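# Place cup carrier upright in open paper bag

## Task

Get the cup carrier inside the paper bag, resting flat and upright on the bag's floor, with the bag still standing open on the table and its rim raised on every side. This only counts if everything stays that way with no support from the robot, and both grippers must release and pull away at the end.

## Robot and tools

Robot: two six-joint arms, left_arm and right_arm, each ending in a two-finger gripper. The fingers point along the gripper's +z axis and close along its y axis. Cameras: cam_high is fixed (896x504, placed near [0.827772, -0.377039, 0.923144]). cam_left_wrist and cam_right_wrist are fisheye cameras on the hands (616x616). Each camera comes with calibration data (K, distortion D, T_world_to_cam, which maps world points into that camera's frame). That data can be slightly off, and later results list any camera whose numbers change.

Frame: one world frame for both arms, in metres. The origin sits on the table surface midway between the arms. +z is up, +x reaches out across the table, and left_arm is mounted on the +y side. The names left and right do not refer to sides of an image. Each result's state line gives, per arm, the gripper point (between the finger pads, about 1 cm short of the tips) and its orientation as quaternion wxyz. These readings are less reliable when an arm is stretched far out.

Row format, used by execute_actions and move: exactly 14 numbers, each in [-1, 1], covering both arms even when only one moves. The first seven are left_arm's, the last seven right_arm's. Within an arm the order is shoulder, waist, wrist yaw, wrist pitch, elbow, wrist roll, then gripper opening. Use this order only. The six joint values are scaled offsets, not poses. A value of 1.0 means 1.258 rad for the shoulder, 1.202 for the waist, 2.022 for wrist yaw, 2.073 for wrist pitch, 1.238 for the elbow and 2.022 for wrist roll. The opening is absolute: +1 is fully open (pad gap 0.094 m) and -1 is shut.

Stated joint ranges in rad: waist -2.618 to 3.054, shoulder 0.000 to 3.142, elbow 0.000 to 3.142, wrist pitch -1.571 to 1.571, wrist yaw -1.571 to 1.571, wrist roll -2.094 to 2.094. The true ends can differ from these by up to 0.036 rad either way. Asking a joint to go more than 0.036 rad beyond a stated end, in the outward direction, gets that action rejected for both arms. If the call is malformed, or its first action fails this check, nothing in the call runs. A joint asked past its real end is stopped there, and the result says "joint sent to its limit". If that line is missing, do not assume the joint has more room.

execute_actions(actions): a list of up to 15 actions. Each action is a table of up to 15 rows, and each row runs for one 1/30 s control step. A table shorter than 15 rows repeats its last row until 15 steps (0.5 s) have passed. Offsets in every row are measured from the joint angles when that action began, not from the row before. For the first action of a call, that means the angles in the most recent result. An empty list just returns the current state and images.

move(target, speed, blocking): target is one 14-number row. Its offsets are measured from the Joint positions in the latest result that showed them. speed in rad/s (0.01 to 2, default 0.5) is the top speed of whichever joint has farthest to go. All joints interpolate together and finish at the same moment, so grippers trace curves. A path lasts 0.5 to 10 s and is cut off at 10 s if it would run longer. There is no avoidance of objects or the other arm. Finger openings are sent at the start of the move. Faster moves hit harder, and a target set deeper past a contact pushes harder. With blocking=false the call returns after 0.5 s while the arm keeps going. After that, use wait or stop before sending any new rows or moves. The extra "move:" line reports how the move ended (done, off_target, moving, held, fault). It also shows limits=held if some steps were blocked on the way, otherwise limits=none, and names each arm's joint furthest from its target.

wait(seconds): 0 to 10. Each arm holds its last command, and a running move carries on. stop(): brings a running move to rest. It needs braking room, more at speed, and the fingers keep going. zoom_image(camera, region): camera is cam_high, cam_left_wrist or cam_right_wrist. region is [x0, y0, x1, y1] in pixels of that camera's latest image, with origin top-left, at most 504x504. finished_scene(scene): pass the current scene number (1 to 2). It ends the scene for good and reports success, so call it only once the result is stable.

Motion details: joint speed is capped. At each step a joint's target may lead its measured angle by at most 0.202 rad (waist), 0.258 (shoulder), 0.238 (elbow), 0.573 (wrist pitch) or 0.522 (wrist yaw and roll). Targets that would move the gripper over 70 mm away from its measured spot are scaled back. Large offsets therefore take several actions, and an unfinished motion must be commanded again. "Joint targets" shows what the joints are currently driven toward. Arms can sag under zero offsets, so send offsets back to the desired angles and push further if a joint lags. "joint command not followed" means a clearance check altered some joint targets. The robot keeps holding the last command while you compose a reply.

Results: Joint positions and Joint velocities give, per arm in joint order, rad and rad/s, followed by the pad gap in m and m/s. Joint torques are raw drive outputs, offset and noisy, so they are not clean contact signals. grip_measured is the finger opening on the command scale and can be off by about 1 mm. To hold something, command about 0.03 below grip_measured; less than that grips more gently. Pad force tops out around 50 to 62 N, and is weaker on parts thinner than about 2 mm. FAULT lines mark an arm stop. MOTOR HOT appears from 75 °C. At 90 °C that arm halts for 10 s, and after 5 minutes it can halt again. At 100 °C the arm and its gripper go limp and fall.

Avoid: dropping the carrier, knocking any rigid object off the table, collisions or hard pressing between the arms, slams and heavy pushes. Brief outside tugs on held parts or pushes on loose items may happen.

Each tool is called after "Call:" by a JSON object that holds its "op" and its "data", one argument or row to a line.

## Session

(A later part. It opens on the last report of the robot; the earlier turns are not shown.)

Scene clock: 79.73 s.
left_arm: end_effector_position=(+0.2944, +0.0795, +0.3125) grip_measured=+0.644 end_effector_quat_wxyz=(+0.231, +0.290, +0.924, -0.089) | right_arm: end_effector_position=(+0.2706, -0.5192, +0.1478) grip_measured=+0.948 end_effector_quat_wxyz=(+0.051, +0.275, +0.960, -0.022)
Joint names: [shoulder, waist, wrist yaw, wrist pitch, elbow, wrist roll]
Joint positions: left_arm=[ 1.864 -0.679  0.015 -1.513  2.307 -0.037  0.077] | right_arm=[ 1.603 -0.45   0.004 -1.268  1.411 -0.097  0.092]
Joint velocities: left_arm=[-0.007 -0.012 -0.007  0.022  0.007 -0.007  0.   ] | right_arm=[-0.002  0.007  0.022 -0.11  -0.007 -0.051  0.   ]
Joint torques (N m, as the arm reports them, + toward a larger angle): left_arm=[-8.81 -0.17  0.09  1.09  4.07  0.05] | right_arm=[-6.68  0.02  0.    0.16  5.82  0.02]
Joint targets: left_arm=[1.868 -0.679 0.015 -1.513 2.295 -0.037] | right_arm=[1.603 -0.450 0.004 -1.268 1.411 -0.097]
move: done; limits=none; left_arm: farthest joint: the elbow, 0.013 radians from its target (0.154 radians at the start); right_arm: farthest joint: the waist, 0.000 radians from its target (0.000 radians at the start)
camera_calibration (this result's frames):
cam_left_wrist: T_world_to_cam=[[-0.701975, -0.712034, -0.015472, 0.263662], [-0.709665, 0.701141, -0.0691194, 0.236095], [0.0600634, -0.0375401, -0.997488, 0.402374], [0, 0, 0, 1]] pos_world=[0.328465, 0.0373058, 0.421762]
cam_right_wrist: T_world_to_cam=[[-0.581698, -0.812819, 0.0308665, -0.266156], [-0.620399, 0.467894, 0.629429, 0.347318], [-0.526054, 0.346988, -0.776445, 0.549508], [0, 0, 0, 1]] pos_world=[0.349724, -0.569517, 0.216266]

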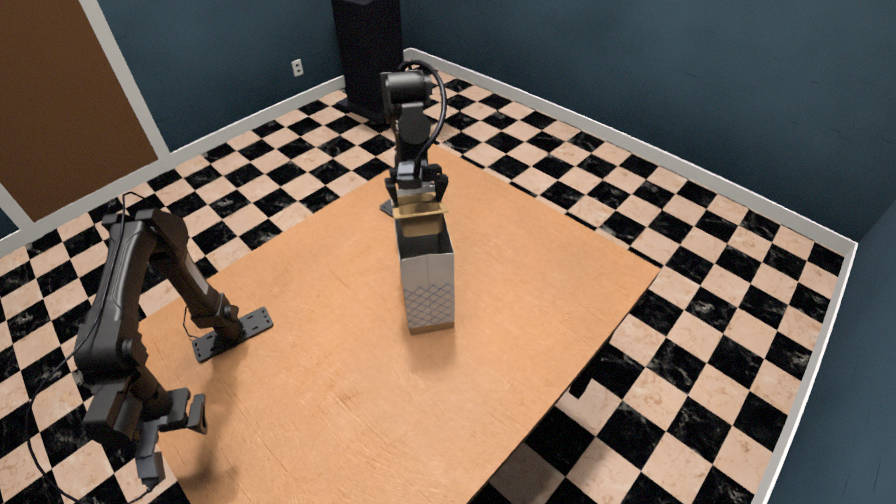

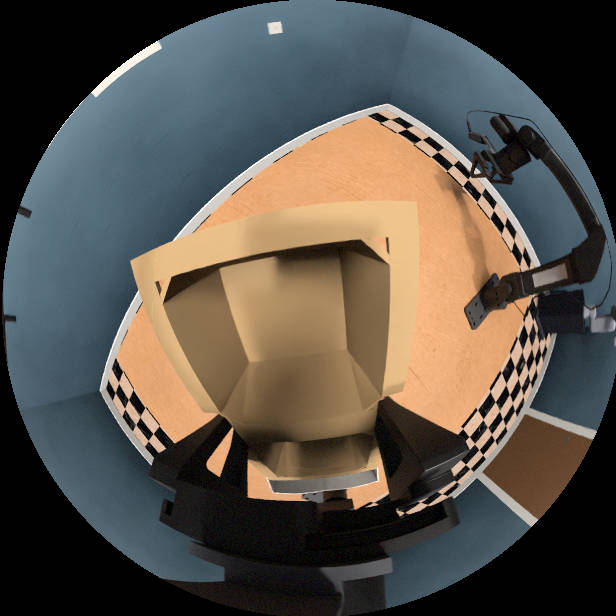

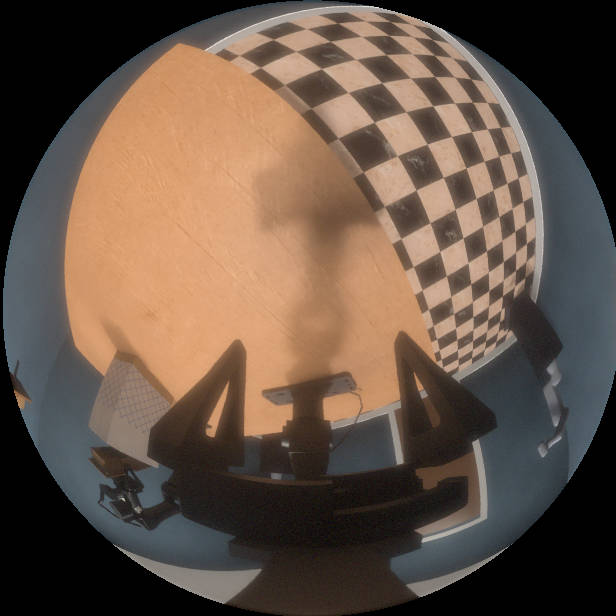

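Call:
{"op": "move", "data": {
  "target": [0,0,0,0,0,-0.022,0.6,0,0,0,0,0,0,0.95],
  "speed": 0.05
}}

Call:
{"op": "move", "data": {
  "target": [0.026,0,0,0.008,-0.06,0,0.6,0,0,0,0,0,0,0.95],
  "speed": 0.06
}}

Call:
{"op": "zoom_image", "data": {
  "camera": "cam_high",
  "region": [350,120,490,280]
}}

Scene clock: 82.17 s.
left_arm: end_effector_position=(+0.2944, +0.0795, +0.3125) grip_measured=+0.644 end_effector_quat_wxyz=(+0.230, +0.273, +0.930, -0.093) | right_arm: end_effector_position=(+0.2706, -0.5192, +0.1478) grip_measured=+0.948 end_effector_quat_wxyz=(+0.051, +0.275, +0.960, -0.022)
Joint names: [shoulder, waist, wrist yaw, wrist pitch, elbow, wrist roll]
Joint positions: left_arm=[ 1.864 -0.679  0.015 -1.513  2.307 -0.073  0.077] | right_arm=[ 1.603 -0.45   0.004 -1.268  1.411 -0.097  0.092]
Joint velocities: left_arm=[ 0.007 -0.007  0.066  0.007  0.007  0.007  0.001] | right_arm=[-0.002 -0.007  0.037 -0.022 -0.012 -0.081 -0.002]
Joint torques (N m, as the arm reports them, + toward a larger angle): left_arm=[-9.17 -0.17  0.01  1.13  4.51 -0.08] | right_arm=[-6.67 -0.01  0.01  0.16  5.81  0.02]
Joint targets: left_arm=[1.864 -0.679 0.015 -1.513 2.307 -0.081] | right_arm=[1.603 -0.450 0.004 -1.268 1.411 -0.097]
move: done; limits=none; left_arm: farthest joint: the wrist roll, 0.009 radians from its target (0.045 radians at the start); right_arm: farthest joint: the waist, 0.000 radians from its target (0.000 radians at the start)
camera_calibration (this result's frames):
cam_left_wrist: T_world_to_cam=[[-0.67906, -0.734081, 0.0018528, 0.253258], [-0.732333, 0.677264, -0.0707199, 0.245167], [0.0506593, -0.0493799, -0.997494, 0.406086], [0, 0, 0, 1]] pos_world=[0.330949, 0.0399212, 0.421937]
cam_right_wrist: T_world_to_cam=[[-0.581698, -0.812819, 0.0308665, -0.266156], [-0.620399, 0.467894, 0.629429, 0.347318], [-0.526054, 0.346988, -0.776445, 0.549508], [0, 0, 0, 1]] pos_world=[0.349724, -0.569517, 0.216266]

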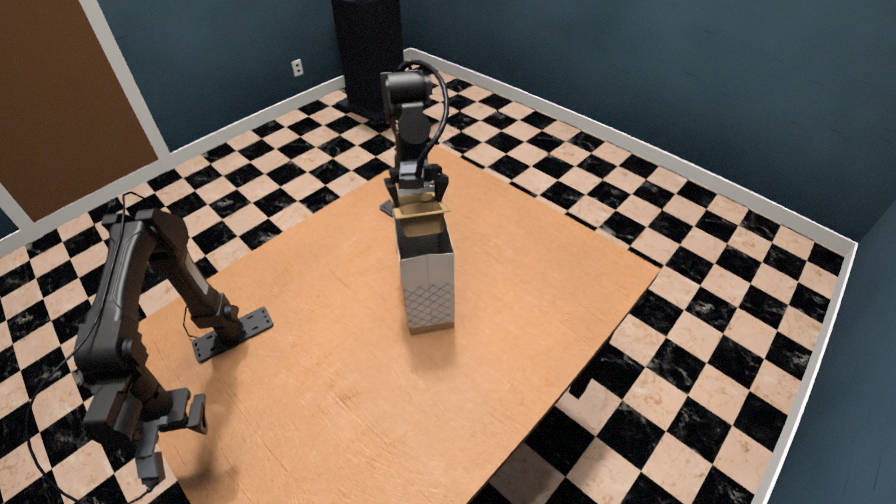

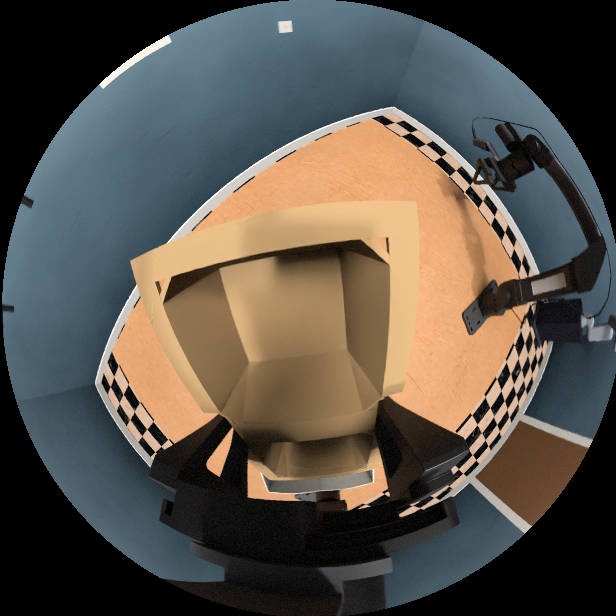

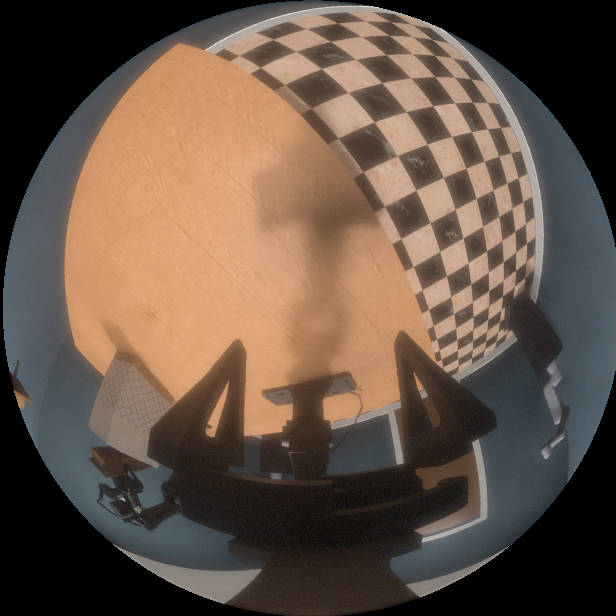

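Scene clock: 83.67 s.
left_arm: end_effector_position=(+0.2956, +0.0786, +0.2855) grip_measured=+0.644 end_effector_quat_wxyz=(+0.196, +0.275, +0.938, -0.080) | right_arm: end_effector_position=(+0.2706, -0.5192, +0.1478) grip_measured=+0.948 end_effector_quat_wxyz=(+0.051, +0.275, +0.960, -0.022)
Joint names: [shoulder, waist, wrist yaw, wrist pitch, elbow, wrist roll]
Joint positions: left_arm=[ 1.887 -0.679  0.015 -1.504  2.246 -0.073  0.077] | right_arm=[ 1.603 -0.45   0.004 -1.268  1.411 -0.097  0.092]
Joint velocities: left_arm=[ 0.002  0.002 -0.022  0.007  0.002  0.037 -0.   ] | right_arm=[-0.002  0.017 -0.007 -0.007  0.012  0.007  0.   ]
Joint torques (N m, as the arm reports them, + toward a larger angle): left_arm=[-8.83 -0.18  0.07  1.07  4.08 -0.03] | right_arm=[-6.65  0.01  0.    0.15  5.82  0.02]
Joint targets: left_arm=[1.897 -0.679 0.015 -1.497 2.233 -0.073] | right_arm=[1.603 -0.450 0.004 -1.268 1.411 -0.097]
move: done; limits=none; left_arm: farthest joint: the elbow, 0.013 radians from its target (0.074 radians at the start); right_arm: farthest joint: the waist, 0.000 radians from its target (0.000 radians at the start)
camera_calibration (this result's frames):
cam_left_wrist: T_world_to_cam=[[-0.678711, -0.73434, 0.00977024, 0.251127], [-0.734347, 0.678765, 0.00357099, 0.224054], [-0.00925402, -0.00475107, -0.999946, 0.394019], [0, 0, 0, 1]] pos_world=[0.338622, 0.0342052, 0.390744]
cam_right_wrist: T_world_to_cam=[[-0.581698, -0.812819, 0.0308665, -0.266156], [-0.620399, 0.467894, 0.629429, 0.347318], [-0.526054, 0.346988, -0.776445, 0.549508], [0, 0, 0, 1]] pos_world=[0.349724, -0.569517, 0.216266]

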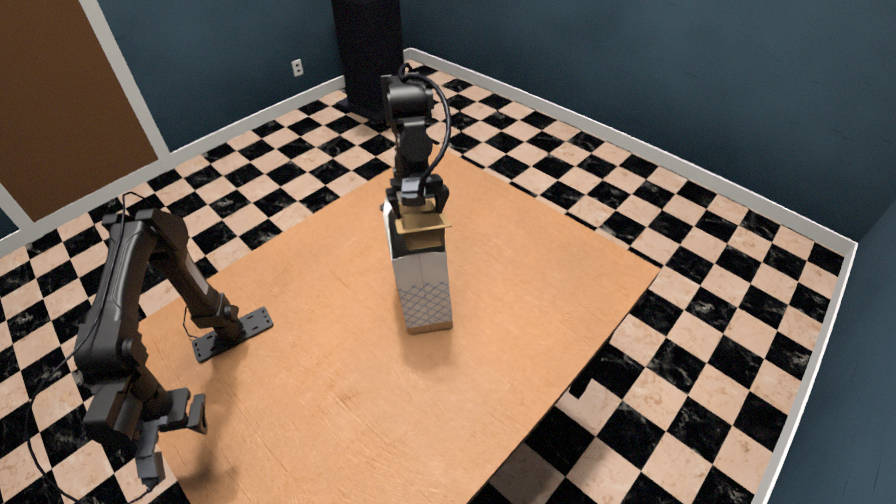

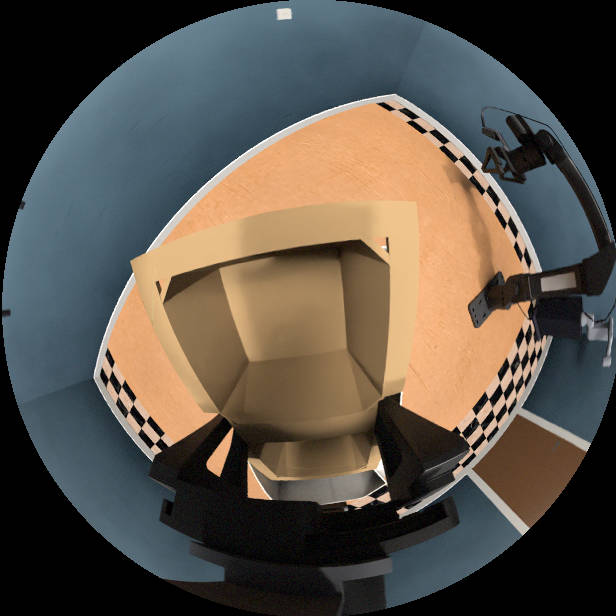

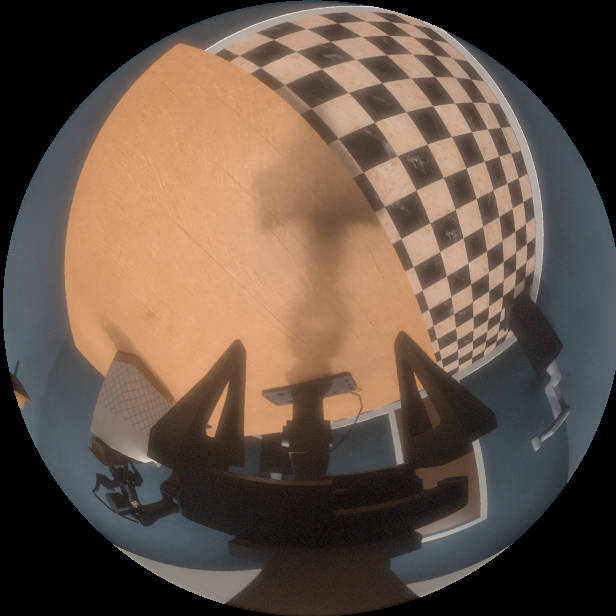

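Region (350, 120, 490, 280) of cam_high's 896x504 image, scaled by 3.150, with more detail than that image has; it fills the left 441 columns of this view, and the rest is white.

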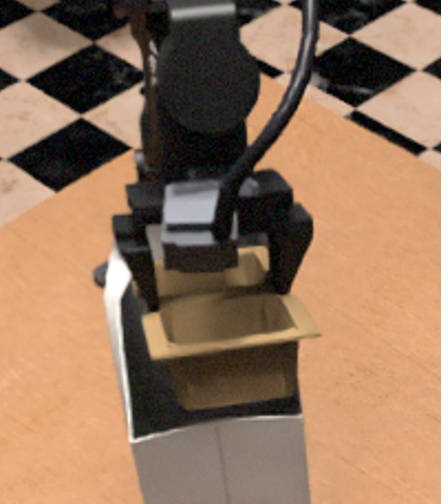

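The bag is leaning, so I'll back up and realign.

Call:
{"op": "move", "data": {
  "target": [-0.03,0,0,0,0.09,0,0.6,0,0,0,0,0,0,0.95],
  "speed": 0.1
}}

Call:
{"op": "zoom_image", "data": {
  "camera": "cam_high",
  "region": [340,170,500,350]
}}

Call:
{"op": "zoom_image", "data": {
  "camera": "cam_left_wrist",
  "region": [200,380,430,530]
}}

Scene clock: 85.60 s.
left_arm: end_effector_position=(+0.2971, +0.0775, +0.3238) grip_measured=+0.644 end_effector_quat_wxyz=(+0.248, +0.272, +0.924, -0.100) | right_arm: end_effector_position=(+0.2706, -0.5192, +0.1478) grip_measured=+0.948 end_effector_quat_wxyz=(+0.051, +0.275, +0.960, -0.022)
Joint names: [shoulder, waist, wrist yaw, wrist pitch, elbow, wrist roll]
Joint positions: left_arm=[ 1.863 -0.679  0.015 -1.503  2.337 -0.073  0.077] | right_arm=[ 1.603 -0.45   0.004 -1.268  1.411 -0.097  0.092]
Joint velocities: left_arm=[ 0.007 -0.007  0.007 -0.007 -0.017 -0.051  0.   ] | right_arm=[ 0.012 -0.017 -0.007 -0.037 -0.022  0.066  0.001]
Joint torques (N m, as the arm reports them, + toward a larger angle): left_arm=[-10.23  -0.07   0.02   1.17   6.05   0.02] | right_arm=[-6.68  0.    0.    0.15  5.82  0.02]
Joint targets: left_arm=[1.849 -0.679 0.015 -1.504 2.357 -0.073] | right_arm=[1.603 -0.450 0.004 -1.268 1.411 -0.097]
move: done; limits=none; left_arm: farthest joint: the elbow, 0.020 radians from its target (0.112 radians at the start); right_arm: farthest joint: the waist, 0.000 radians from its target (0.000 radians at the start)
camera_calibration (this result's frames):
cam_left_wrist: T_world_to_cam=[[-0.679049, -0.734089, -0.00251713, 0.255006], [-0.729322, 0.675022, -0.111513, 0.261792], [0.0835598, -0.0738872, -0.99376, 0.408063], [0, 0, 0, 1]] pos_world=[0.329994, 0.0406324, 0.435352]
cam_right_wrist: T_world_to_cam=[[-0.581698, -0.812819, 0.0308665, -0.266156], [-0.620399, 0.467894, 0.629429, 0.347318], [-0.526054, 0.346988, -0.776445, 0.549508], [0, 0, 0, 1]] pos_world=[0.349724, -0.569517, 0.216266]

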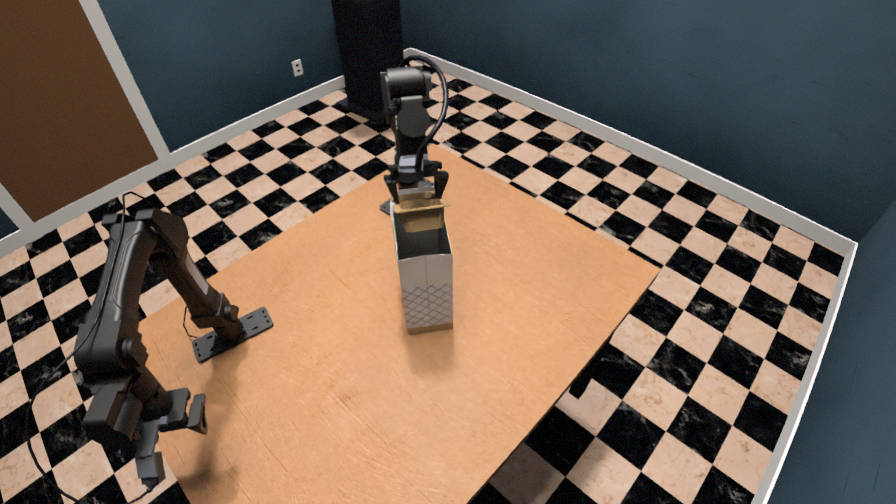

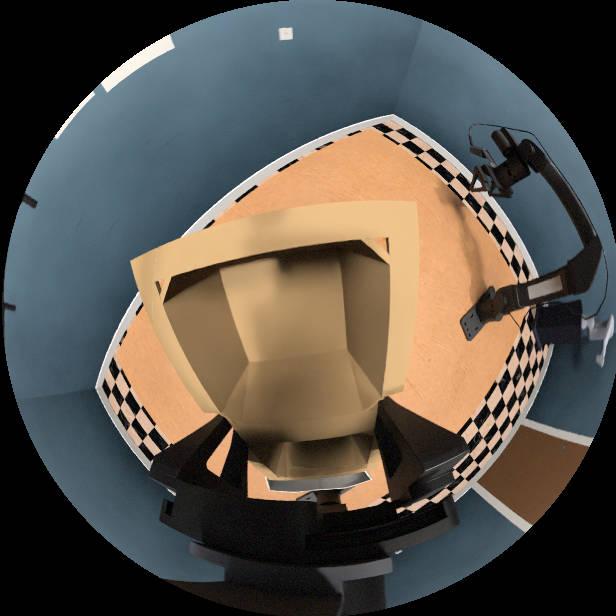

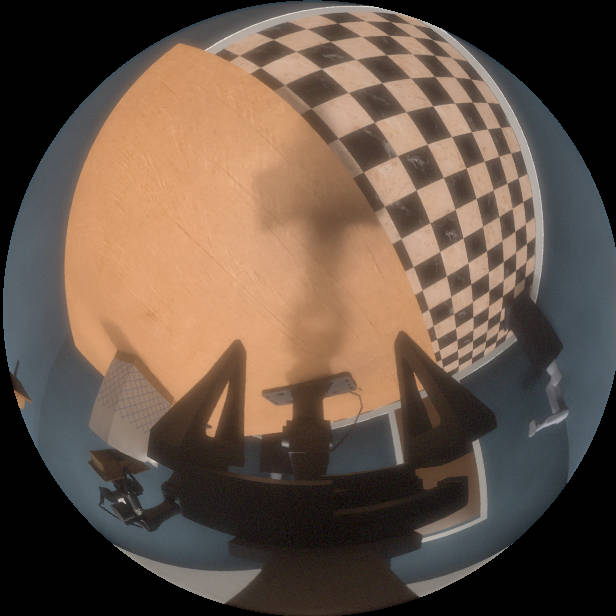

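Region (340, 170, 500, 350) of cam_high's 896x504 image, scaled by 2.800, with more detail than that image has.

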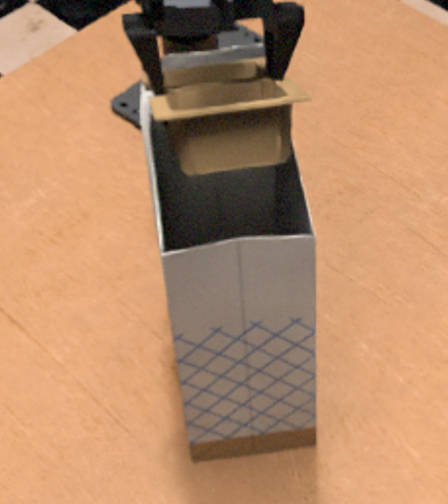

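Region (200, 380, 430, 530) of cam_left_wrist's 616x616 image, scaled by 2.191, with more detail than that image has; it fills the top 329 rows of this view, and the rest is white.

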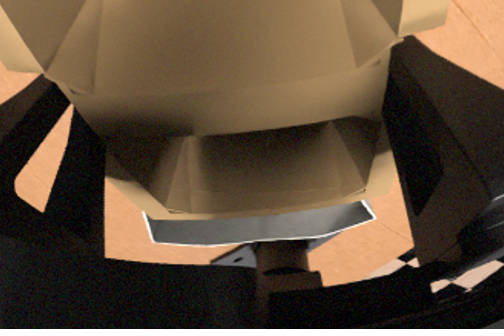

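Call:
{"op": "move", "data": {
  "target": [-0.01,0.011,0,0,0.015,0.022,0.6,0,0,0,0,0,0,0.95],
  "speed": 0.05
}}

Call:
{"op": "move", "data": {
  "target": [0.02,0,0,0,-0.06,0,0.6,0,0,0,0,0,0,0.95],
  "speed": 0.05
}}

Call:
{"op": "zoom_image", "data": {
  "camera": "cam_high",
  "region": [360,160,480,280]
}}

Call:
{"op": "zoom_image", "data": {
  "camera": "cam_left_wrist",
  "region": [200,380,430,530]
}}

Scene clock: 88.10 s.
left_arm: end_effector_position=(+0.2985, +0.0794, +0.3238) grip_measured=+0.644 end_effector_quat_wxyz=(+0.250, +0.286, +0.920, -0.095) | right_arm: end_effector_position=(+0.2706, -0.5192, +0.1478) grip_measured=+0.948 end_effector_quat_wxyz=(+0.051, +0.275, +0.960, -0.022)
Joint names: [shoulder, waist, wrist yaw, wrist pitch, elbow, wrist roll]
Joint positions: left_arm=[ 1.863 -0.674  0.015 -1.503  2.337 -0.036  0.077] | right_arm=[ 1.603 -0.45   0.004 -1.268  1.411 -0.097  0.092]
Joint velocities: left_arm=[-0.002  0.002 -0.022  0.037 -0.007  0.007 -0.   ] | right_arm=[-0.002 -0.002  0.007 -0.007  0.022  0.007 -0.001]
Joint torques (N m, as the arm reports them, + toward a larger angle): left_arm=[-10.03   0.35   0.04   1.17   5.86   0.11] | right_arm=[-6.65  0.02  0.01  0.15  5.82  0.01]
Joint targets: left_arm=[1.850 -0.666 0.015 -1.503 2.356 -0.028] | right_arm=[1.603 -0.450 0.004 -1.268 1.411 -0.097]
move: done; limits=none; left_arm: farthest joint: the elbow, 0.018 radians from its target (0.018 radians at the start); right_arm: farthest joint: the waist, 0.000 radians from its target (0.000 radians at the start)
camera_calibration (this result's frames):
cam_left_wrist: T_world_to_cam=[[-0.697513, -0.716255, -0.0213222, 0.267548], [-0.710457, 0.695133, -0.109731, 0.253738], [0.0934172, -0.0613904, -0.993733, 0.404141], [0, 0, 0, 1]] pos_world=[0.329134, 0.0400614, 0.435156]
cam_right_wrist: T_world_to_cam=[[-0.581698, -0.812819, 0.0308665, -0.266156], [-0.620399, 0.467894, 0.629429, 0.347318], [-0.526054, 0.346988, -0.776445, 0.549508], [0, 0, 0, 1]] pos_world=[0.349724, -0.569517, 0.216266]

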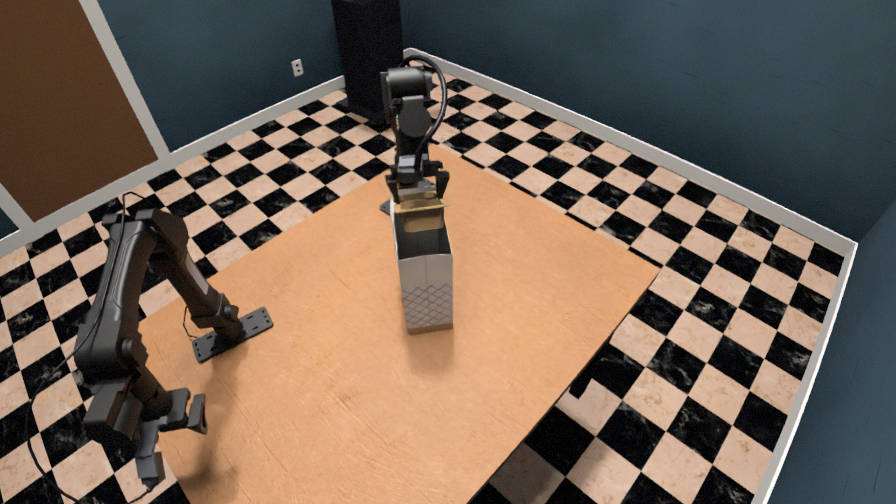

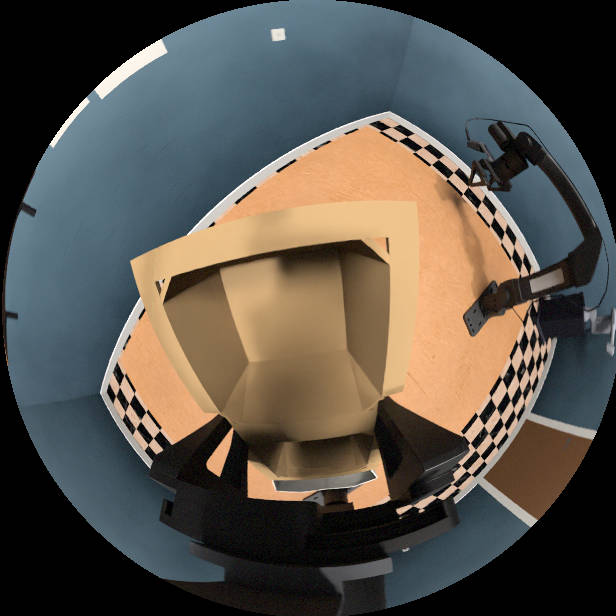

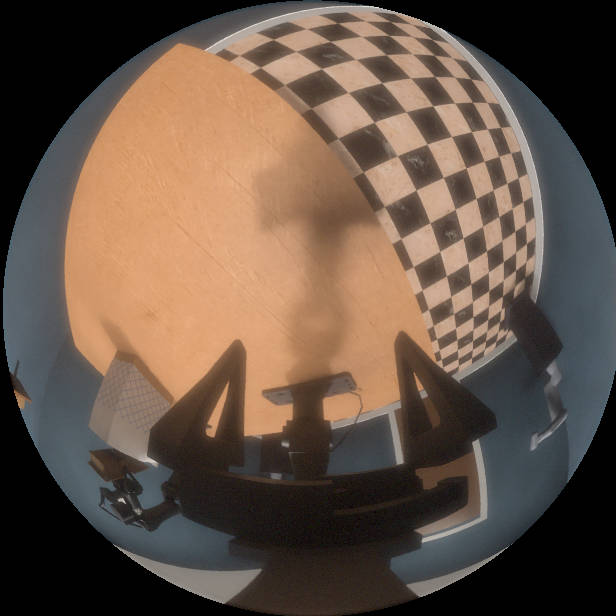

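Scene clock: 89.83 s.
left_arm: end_effector_position=(+0.2980, +0.0798, +0.2981) grip_measured=+0.644 end_effector_quat_wxyz=(+0.215, +0.288, +0.929, -0.082) | right_arm: end_effector_position=(+0.2706, -0.5192, +0.1478) grip_measured=+0.948 end_effector_quat_wxyz=(+0.051, +0.275, +0.960, -0.022)
Joint names: [shoulder, waist, wrist yaw, wrist pitch, elbow, wrist roll]
Joint positions: left_arm=[ 1.879 -0.674  0.015 -1.503  2.275 -0.036  0.077] | right_arm=[ 1.603 -0.45   0.004 -1.268  1.411 -0.097  0.092]
Joint velocities: left_arm=[ 0.007  0.007 -0.007 -0.007 -0.022 -0.037 -0.001] | right_arm=[ 0.002 -0.002 -0.051 -0.022 -0.017 -0.037 -0.   ]
Joint torques (N m, as the arm reports them, + toward a larger angle): left_arm=[-8.91 -0.23  0.05  1.02  4.05  0.02] | right_arm=[-6.68  0.02  0.    0.15  5.8   0.01]
Joint targets: left_arm=[1.888 -0.674 0.015 -1.503 2.263 -0.036] | right_arm=[1.603 -0.450 0.004 -1.268 1.411 -0.097]
move: done; limits=none; left_arm: farthest joint: the elbow, 0.013 radians from its target (0.075 radians at the start); right_arm: farthest joint: the waist, 0.000 radians from its target (0.000 radians at the start)
camera_calibration (this result's frames):
cam_left_wrist: T_world_to_cam=[[-0.698507, -0.715523, -0.0106988, 0.263986], [-0.714908, 0.698409, -0.0336371, 0.228685], [0.0315403, -0.0158471, -0.999377, 0.395177], [0, 0, 0, 1]] pos_world=[0.335421, 0.0354343, 0.405448]
cam_right_wrist: T_world_to_cam=[[-0.581698, -0.812819, 0.0308665, -0.266156], [-0.620399, 0.467894, 0.629429, 0.347318], [-0.526054, 0.346988, -0.776445, 0.549508], [0, 0, 0, 1]] pos_world=[0.349724, -0.569517, 0.216266]

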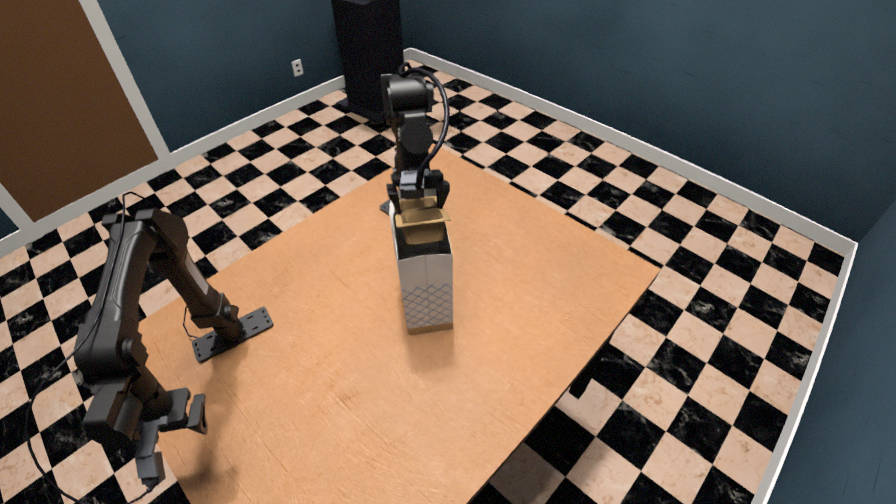

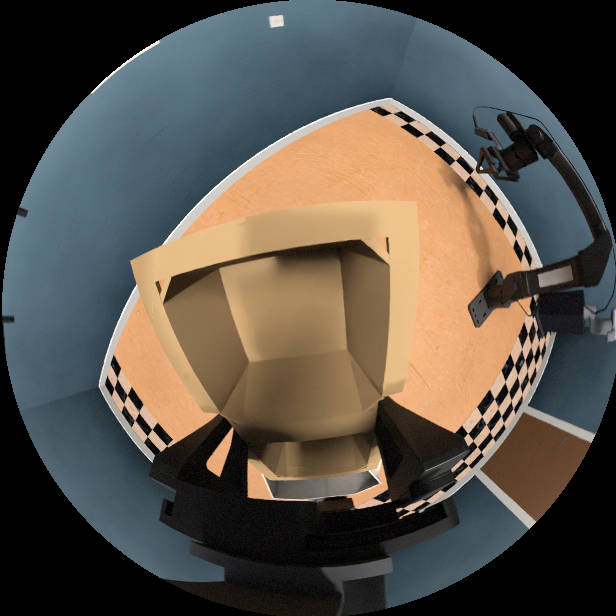

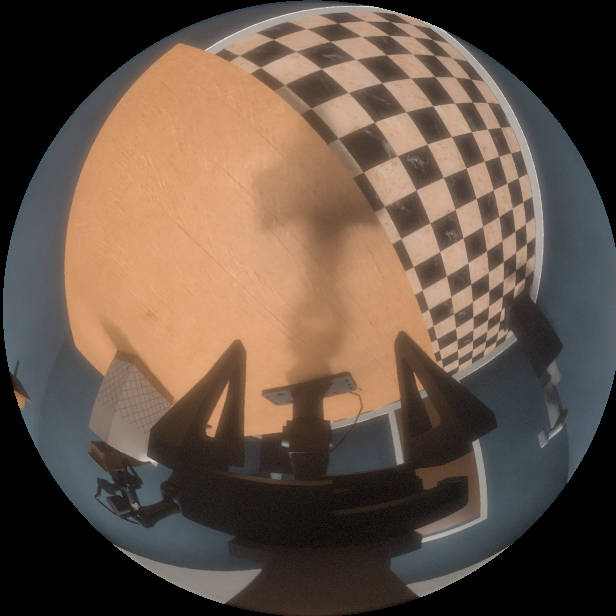

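Region (360, 160, 480, 280) of cam_high's 896x504 image, scaled by 4.200, with more detail than that image has.

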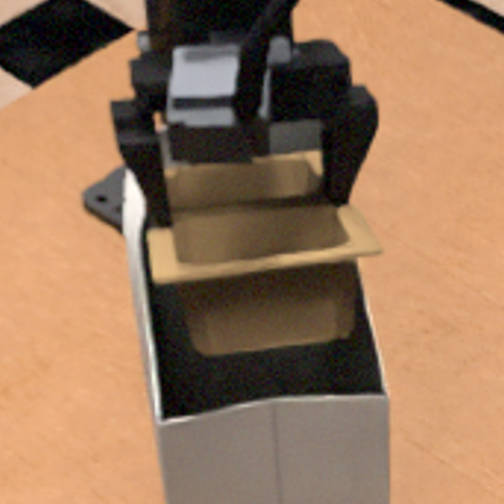

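Region (200, 380, 430, 530) of cam_left_wrist's 616x616 image, scaled by 2.191, with more detail than that image has; it fills the top 329 rows of this view, and the rest is white.

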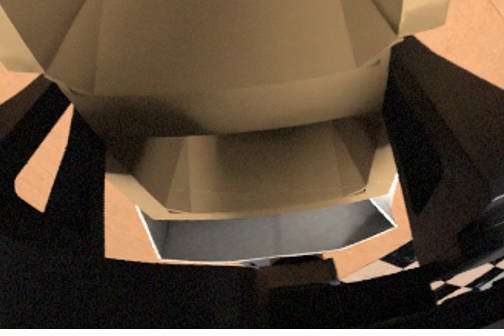

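Call:
{"op": "move", "data": {
  "target": [-0.01,0,0,0,0.045,0,0.6,0,0,0,0,0,0,0.95],
  "speed": 0.08
}}

Call:
{"op": "move", "data": {
  "target": [-0.008,-0.02,0,0,0.012,-0.012,0.6,0,0,0,0,0,0,0.95],
  "speed": 0.05
}}

Call:
{"op": "move", "data": {
  "target": [0,0,0,0,-0.04,0,0.6,0,0,0,0,0,0,0.95],
  "speed": 0.05
}}

Call:
{"op": "zoom_image", "data": {
  "camera": "cam_high",
  "region": [360,160,480,280]
}}

Call:
{"op": "zoom_image", "data": {
  "camera": "cam_left_wrist",
  "region": [200,380,430,530]
}}

Scene clock: 91.63 s.
left_arm: end_effector_position=(+0.2998, +0.0785, +0.3090) grip_measured=+0.644 end_effector_quat_wxyz=(+0.231, +0.287, +0.925, -0.088) | right_arm: end_effector_position=(+0.2706, -0.5192, +0.1478) grip_measured=+0.948 end_effector_quat_wxyz=(+0.051, +0.275, +0.960, -0.022)
Joint names: [shoulder, waist, wrist yaw, wrist pitch, elbow, wrist roll]
Joint positions: left_arm=[ 1.879 -0.674  0.015 -1.503  2.31  -0.036  0.077] | right_arm=[ 1.603 -0.45   0.004 -1.268  1.411 -0.097  0.092]
Joint velocities: left_arm=[-0.007 -0.002 -0.022 -0.022 -0.002 -0.007  0.   ] | right_arm=[ 0.012  0.022 -0.007 -0.022 -0.022 -0.007 -0.   ]
Joint torques (N m, as the arm reports them, + toward a larger angle): left_arm=[-10.35   0.05   0.08   1.12   5.85  -0.02] | right_arm=[-6.66  0.    0.    0.15  5.82  0.02]
Joint targets: left_arm=[1.866 -0.674 0.015 -1.503 2.331 -0.036] | right_arm=[1.603 -0.450 0.004 -1.268 1.411 -0.097]
move: off_target (left_arm); limits=none; left_arm: farthest joint: the elbow, 0.021 radians from its target (0.055 radians at the start); right_arm: farthest joint: the waist, 0.000 radians from its target (0.000 radians at the start)
camera_calibration (this result's frames):
cam_left_wrist: T_world_to_cam=[[-0.698146, -0.715789, -0.0154436, 0.265791], [-0.713508, 0.697379, -0.067592, 0.241419], [0.0591517, -0.0361699, -0.997594, 0.398756], [0, 0, 0, 1]] pos_world=[0.334228, 0.0363126, 0.418219]
cam_right_wrist: T_world_to_cam=[[-0.581698, -0.812819, 0.0308665, -0.266156], [-0.620399, 0.467894, 0.629429, 0.347318], [-0.526054, 0.346988, -0.776445, 0.549508], [0, 0, 0, 1]] pos_world=[0.349724, -0.569517, 0.216266]

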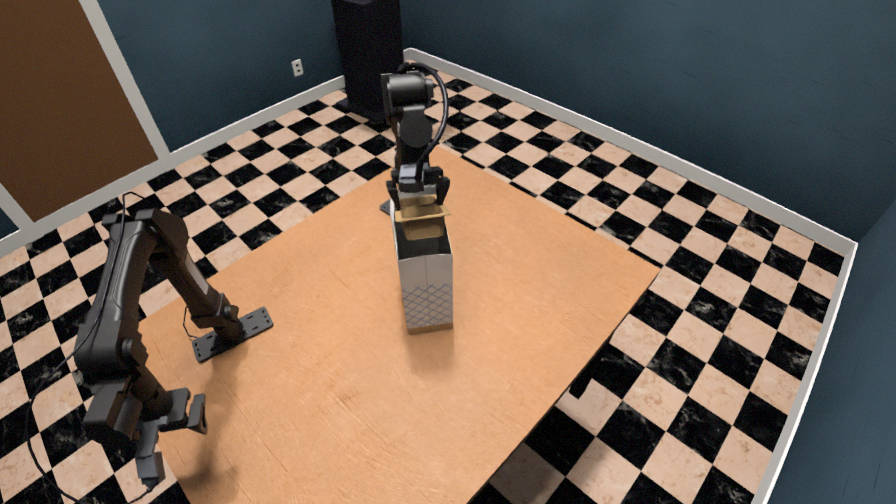

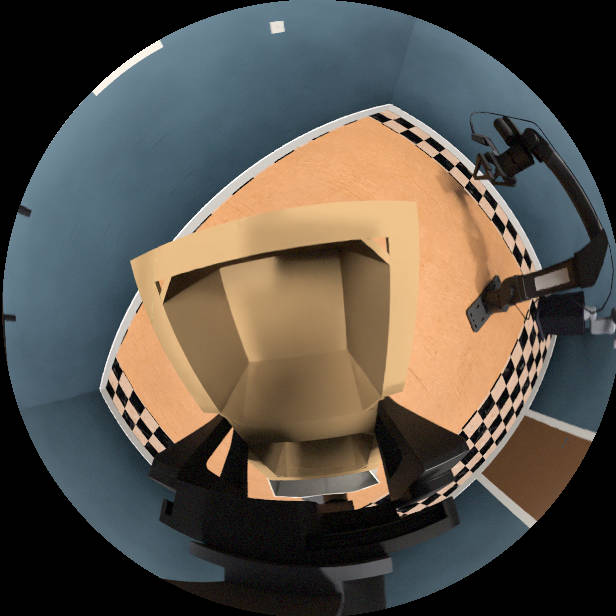

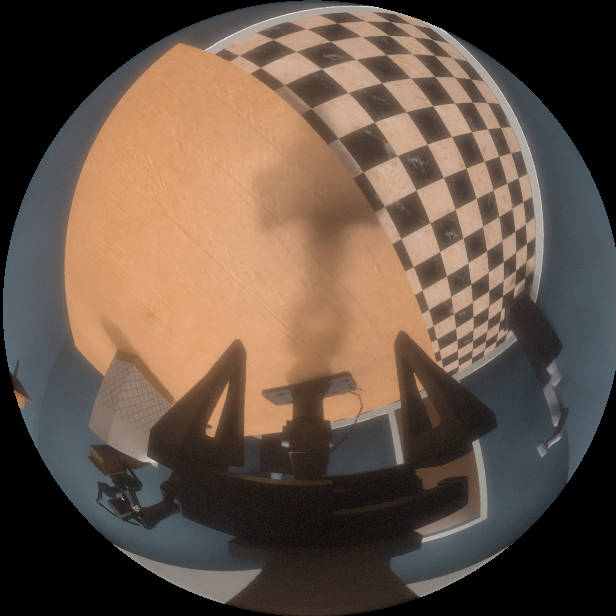

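Scene clock: 92.50 s.
left_arm: end_effector_position=(+0.2955, +0.0728, +0.3090) grip_measured=+0.644 end_effector_quat_wxyz=(+0.229, +0.288, +0.925, -0.092) | right_arm: end_effector_position=(+0.2706, -0.5192, +0.1478) grip_measured=+0.948 end_effector_quat_wxyz=(+0.051, +0.275, +0.960, -0.022)
Joint names: [shoulder, waist, wrist yaw, wrist pitch, elbow, wrist roll]
Joint positions: left_arm=[ 1.879 -0.691  0.015 -1.503  2.31  -0.052  0.077] | right_arm=[ 1.603 -0.45   0.004 -1.268  1.411 -0.097  0.092]
Joint velocities: left_arm=[ 0.017 -0.007  0.007 -0.095 -0.017 -0.022 -0.   ] | right_arm=[-0.012 -0.017 -0.007  0.051  0.007 -0.022  0.   ]
Joint torques (N m, as the arm reports them, + toward a larger angle): left_arm=[-10.37  -0.42   0.08   1.14   5.73  -0.05] | right_arm=[-6.66  0.01  0.01  0.15  5.82  0.02]
Joint targets: left_arm=[1.869 -0.698 0.015 -1.503 2.325 -0.061] | right_arm=[1.603 -0.450 0.004 -1.268 1.411 -0.097]
move: done; limits=none; left_arm: farthest joint: the elbow, 0.015 radians from its target (0.015 radians at the start); right_arm: farthest joint: the waist, 0.000 radians from its target (0.000 radians at the start)
camera_calibration (this result's frames):
cam_left_wrist: T_world_to_cam=[[-0.700417, -0.713691, -0.0078123, 0.256863], [-0.711669, 0.699181, -0.0683697, 0.241888], [0.0542571, -0.0423276, -0.997629, 0.40071], [0, 0, 0, 1]] pos_world=[0.330314, 0.0311588, 0.418305]
cam_right_wrist: T_world_to_cam=[[-0.581698, -0.812819, 0.0308665, -0.266156], [-0.620399, 0.467894, 0.629429, 0.347318], [-0.526054, 0.346988, -0.776445, 0.549508], [0, 0, 0, 1]] pos_world=[0.349724, -0.569517, 0.216266]

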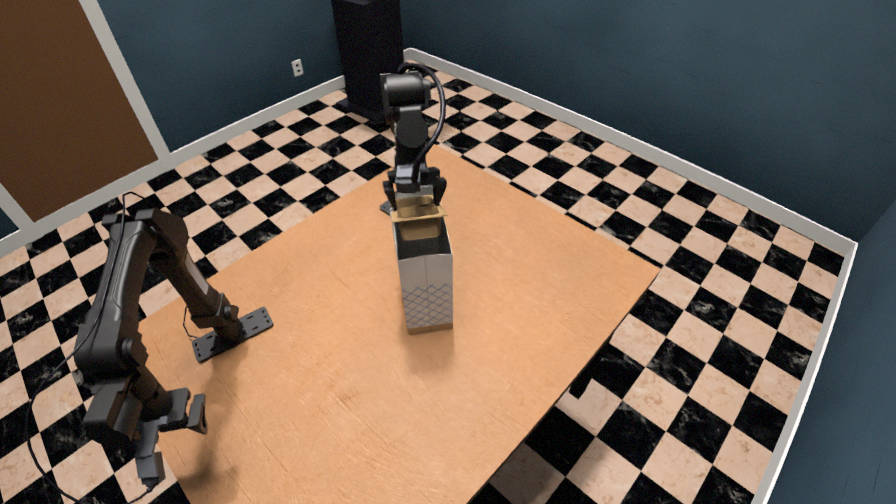

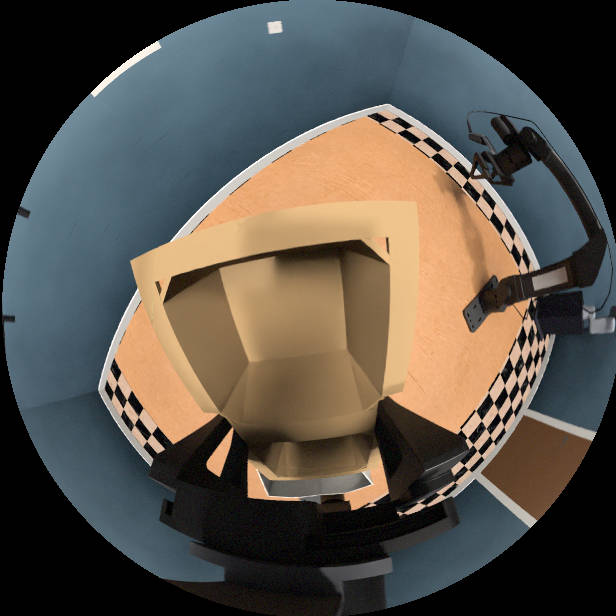

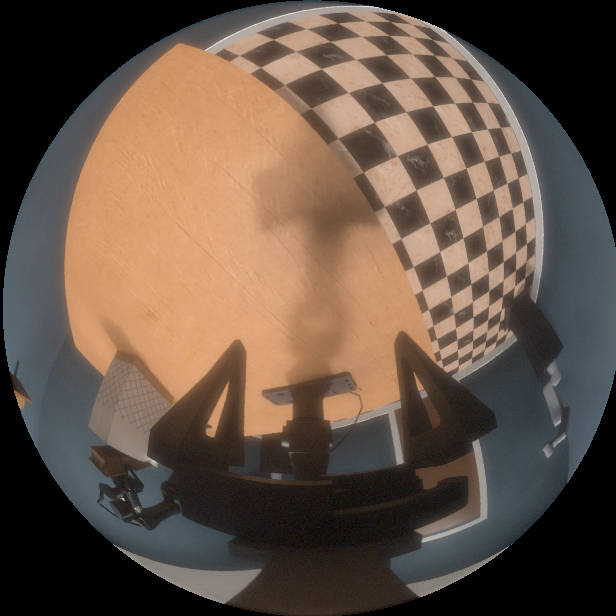

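Scene clock: 93.77 s.
left_arm: end_effector_position=(+0.2936, +0.0742, +0.2976) grip_measured=+0.644 end_effector_quat_wxyz=(+0.213, +0.289, +0.929, -0.086) | right_arm: end_effector_position=(+0.2706, -0.5192, +0.1478) grip_measured=+0.948 end_effector_quat_wxyz=(+0.051, +0.275, +0.960, -0.022)
Joint names: [shoulder, waist, wrist yaw, wrist pitch, elbow, wrist roll]
Joint positions: left_arm=[ 1.879 -0.691  0.015 -1.503  2.274 -0.052  0.077] | right_arm=[ 1.603 -0.45   0.004 -1.268  1.411 -0.097  0.092]
Joint velocities: left_arm=[ 0.002 -0.017 -0.022  0.051  0.002  0.037  0.   ] | right_arm=[-0.007 -0.022 -0.007  0.051 -0.002 -0.037 -0.001]
Joint torques (N m, as the arm reports them, + toward a larger angle): left_arm=[-9.51  0.04  0.06  1.07  3.74 -0.02] | right_arm=[-6.67  0.    0.    0.15  5.83  0.02]
Joint targets: left_arm=[1.879 -0.691 0.015 -1.503 2.261 -0.052] | right_arm=[1.603 -0.450 0.004 -1.268 1.411 -0.097]
move: done; limits=none; left_arm: farthest joint: the elbow, 0.013 radians from its target (0.050 radians at the start); right_arm: farthest joint: the waist, 0.000 radians from its target (0.000 radians at the start)
camera_calibration (this result's frames):
cam_left_wrist: T_world_to_cam=[[-0.700576, -0.71357, -0.00336101, 0.255196], [-0.713111, 0.700281, -0.0328372, 0.228553], [0.0257853, -0.0206082, -0.999455, 0.396814], [0, 0, 0, 1]] pos_world=[0.331537, 0.0302263, 0.40496]
cam_right_wrist: T_world_to_cam=[[-0.581698, -0.812819, 0.0308665, -0.266156], [-0.620399, 0.467894, 0.629429, 0.347318], [-0.526054, 0.346988, -0.776445, 0.549508], [0, 0, 0, 1]] pos_world=[0.349724, -0.569517, 0.216266]

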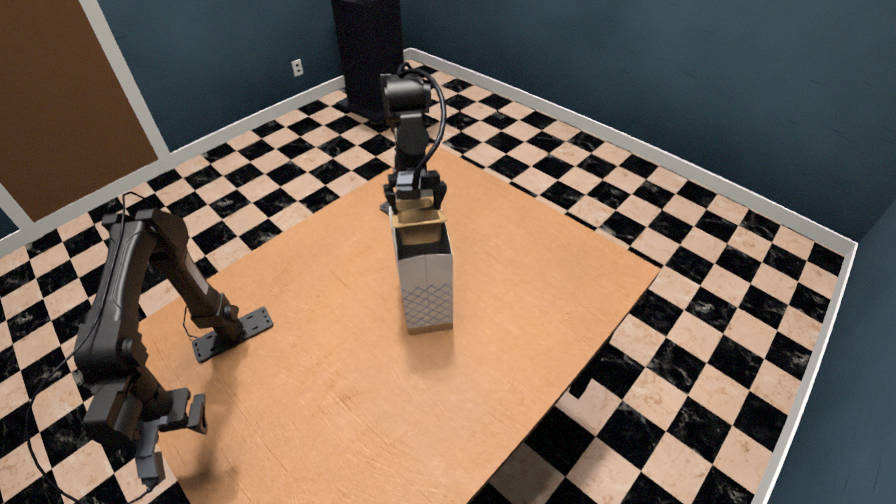

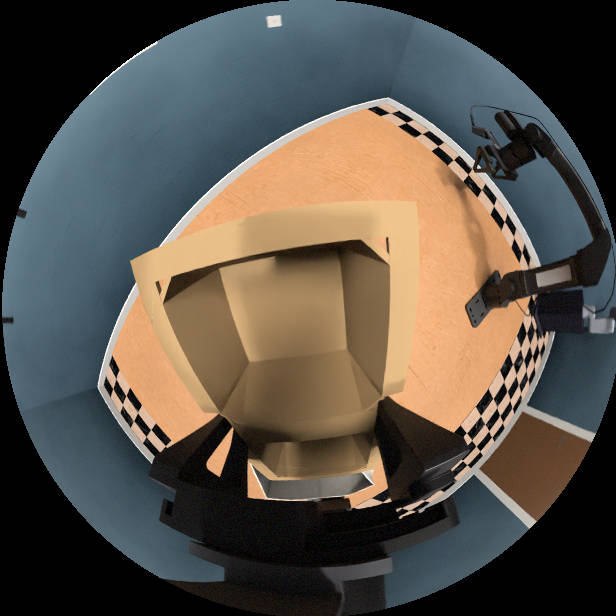

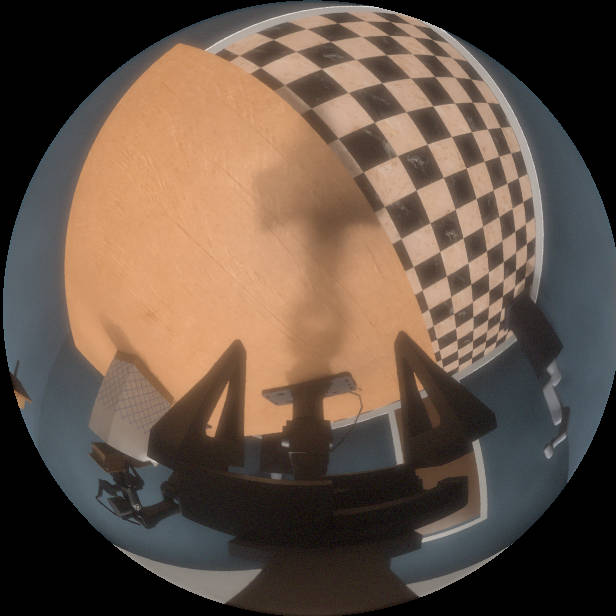

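Region (360, 160, 480, 280) of cam_high's 896x504 image, scaled by 4.200, with more detail than that image has.

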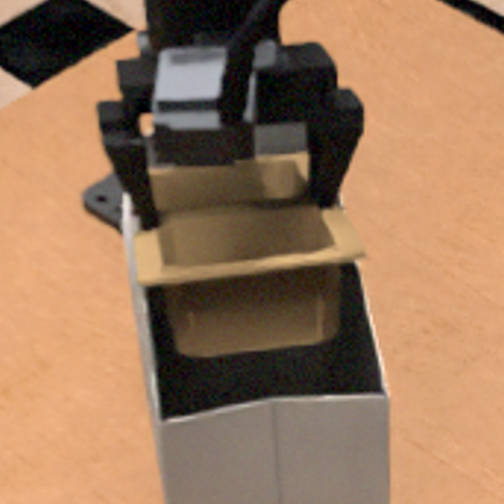

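Region (200, 380, 430, 530) of cam_left_wrist's 616x616 image, scaled by 2.191, with more detail than that image has; it fills the top 329 rows of this view, and the rest is white.

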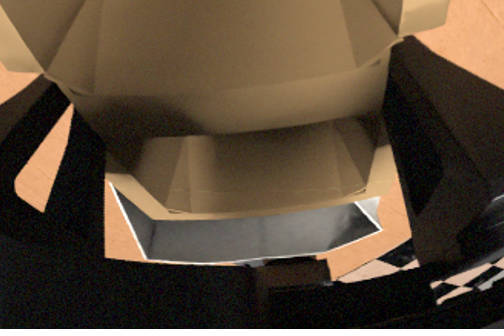

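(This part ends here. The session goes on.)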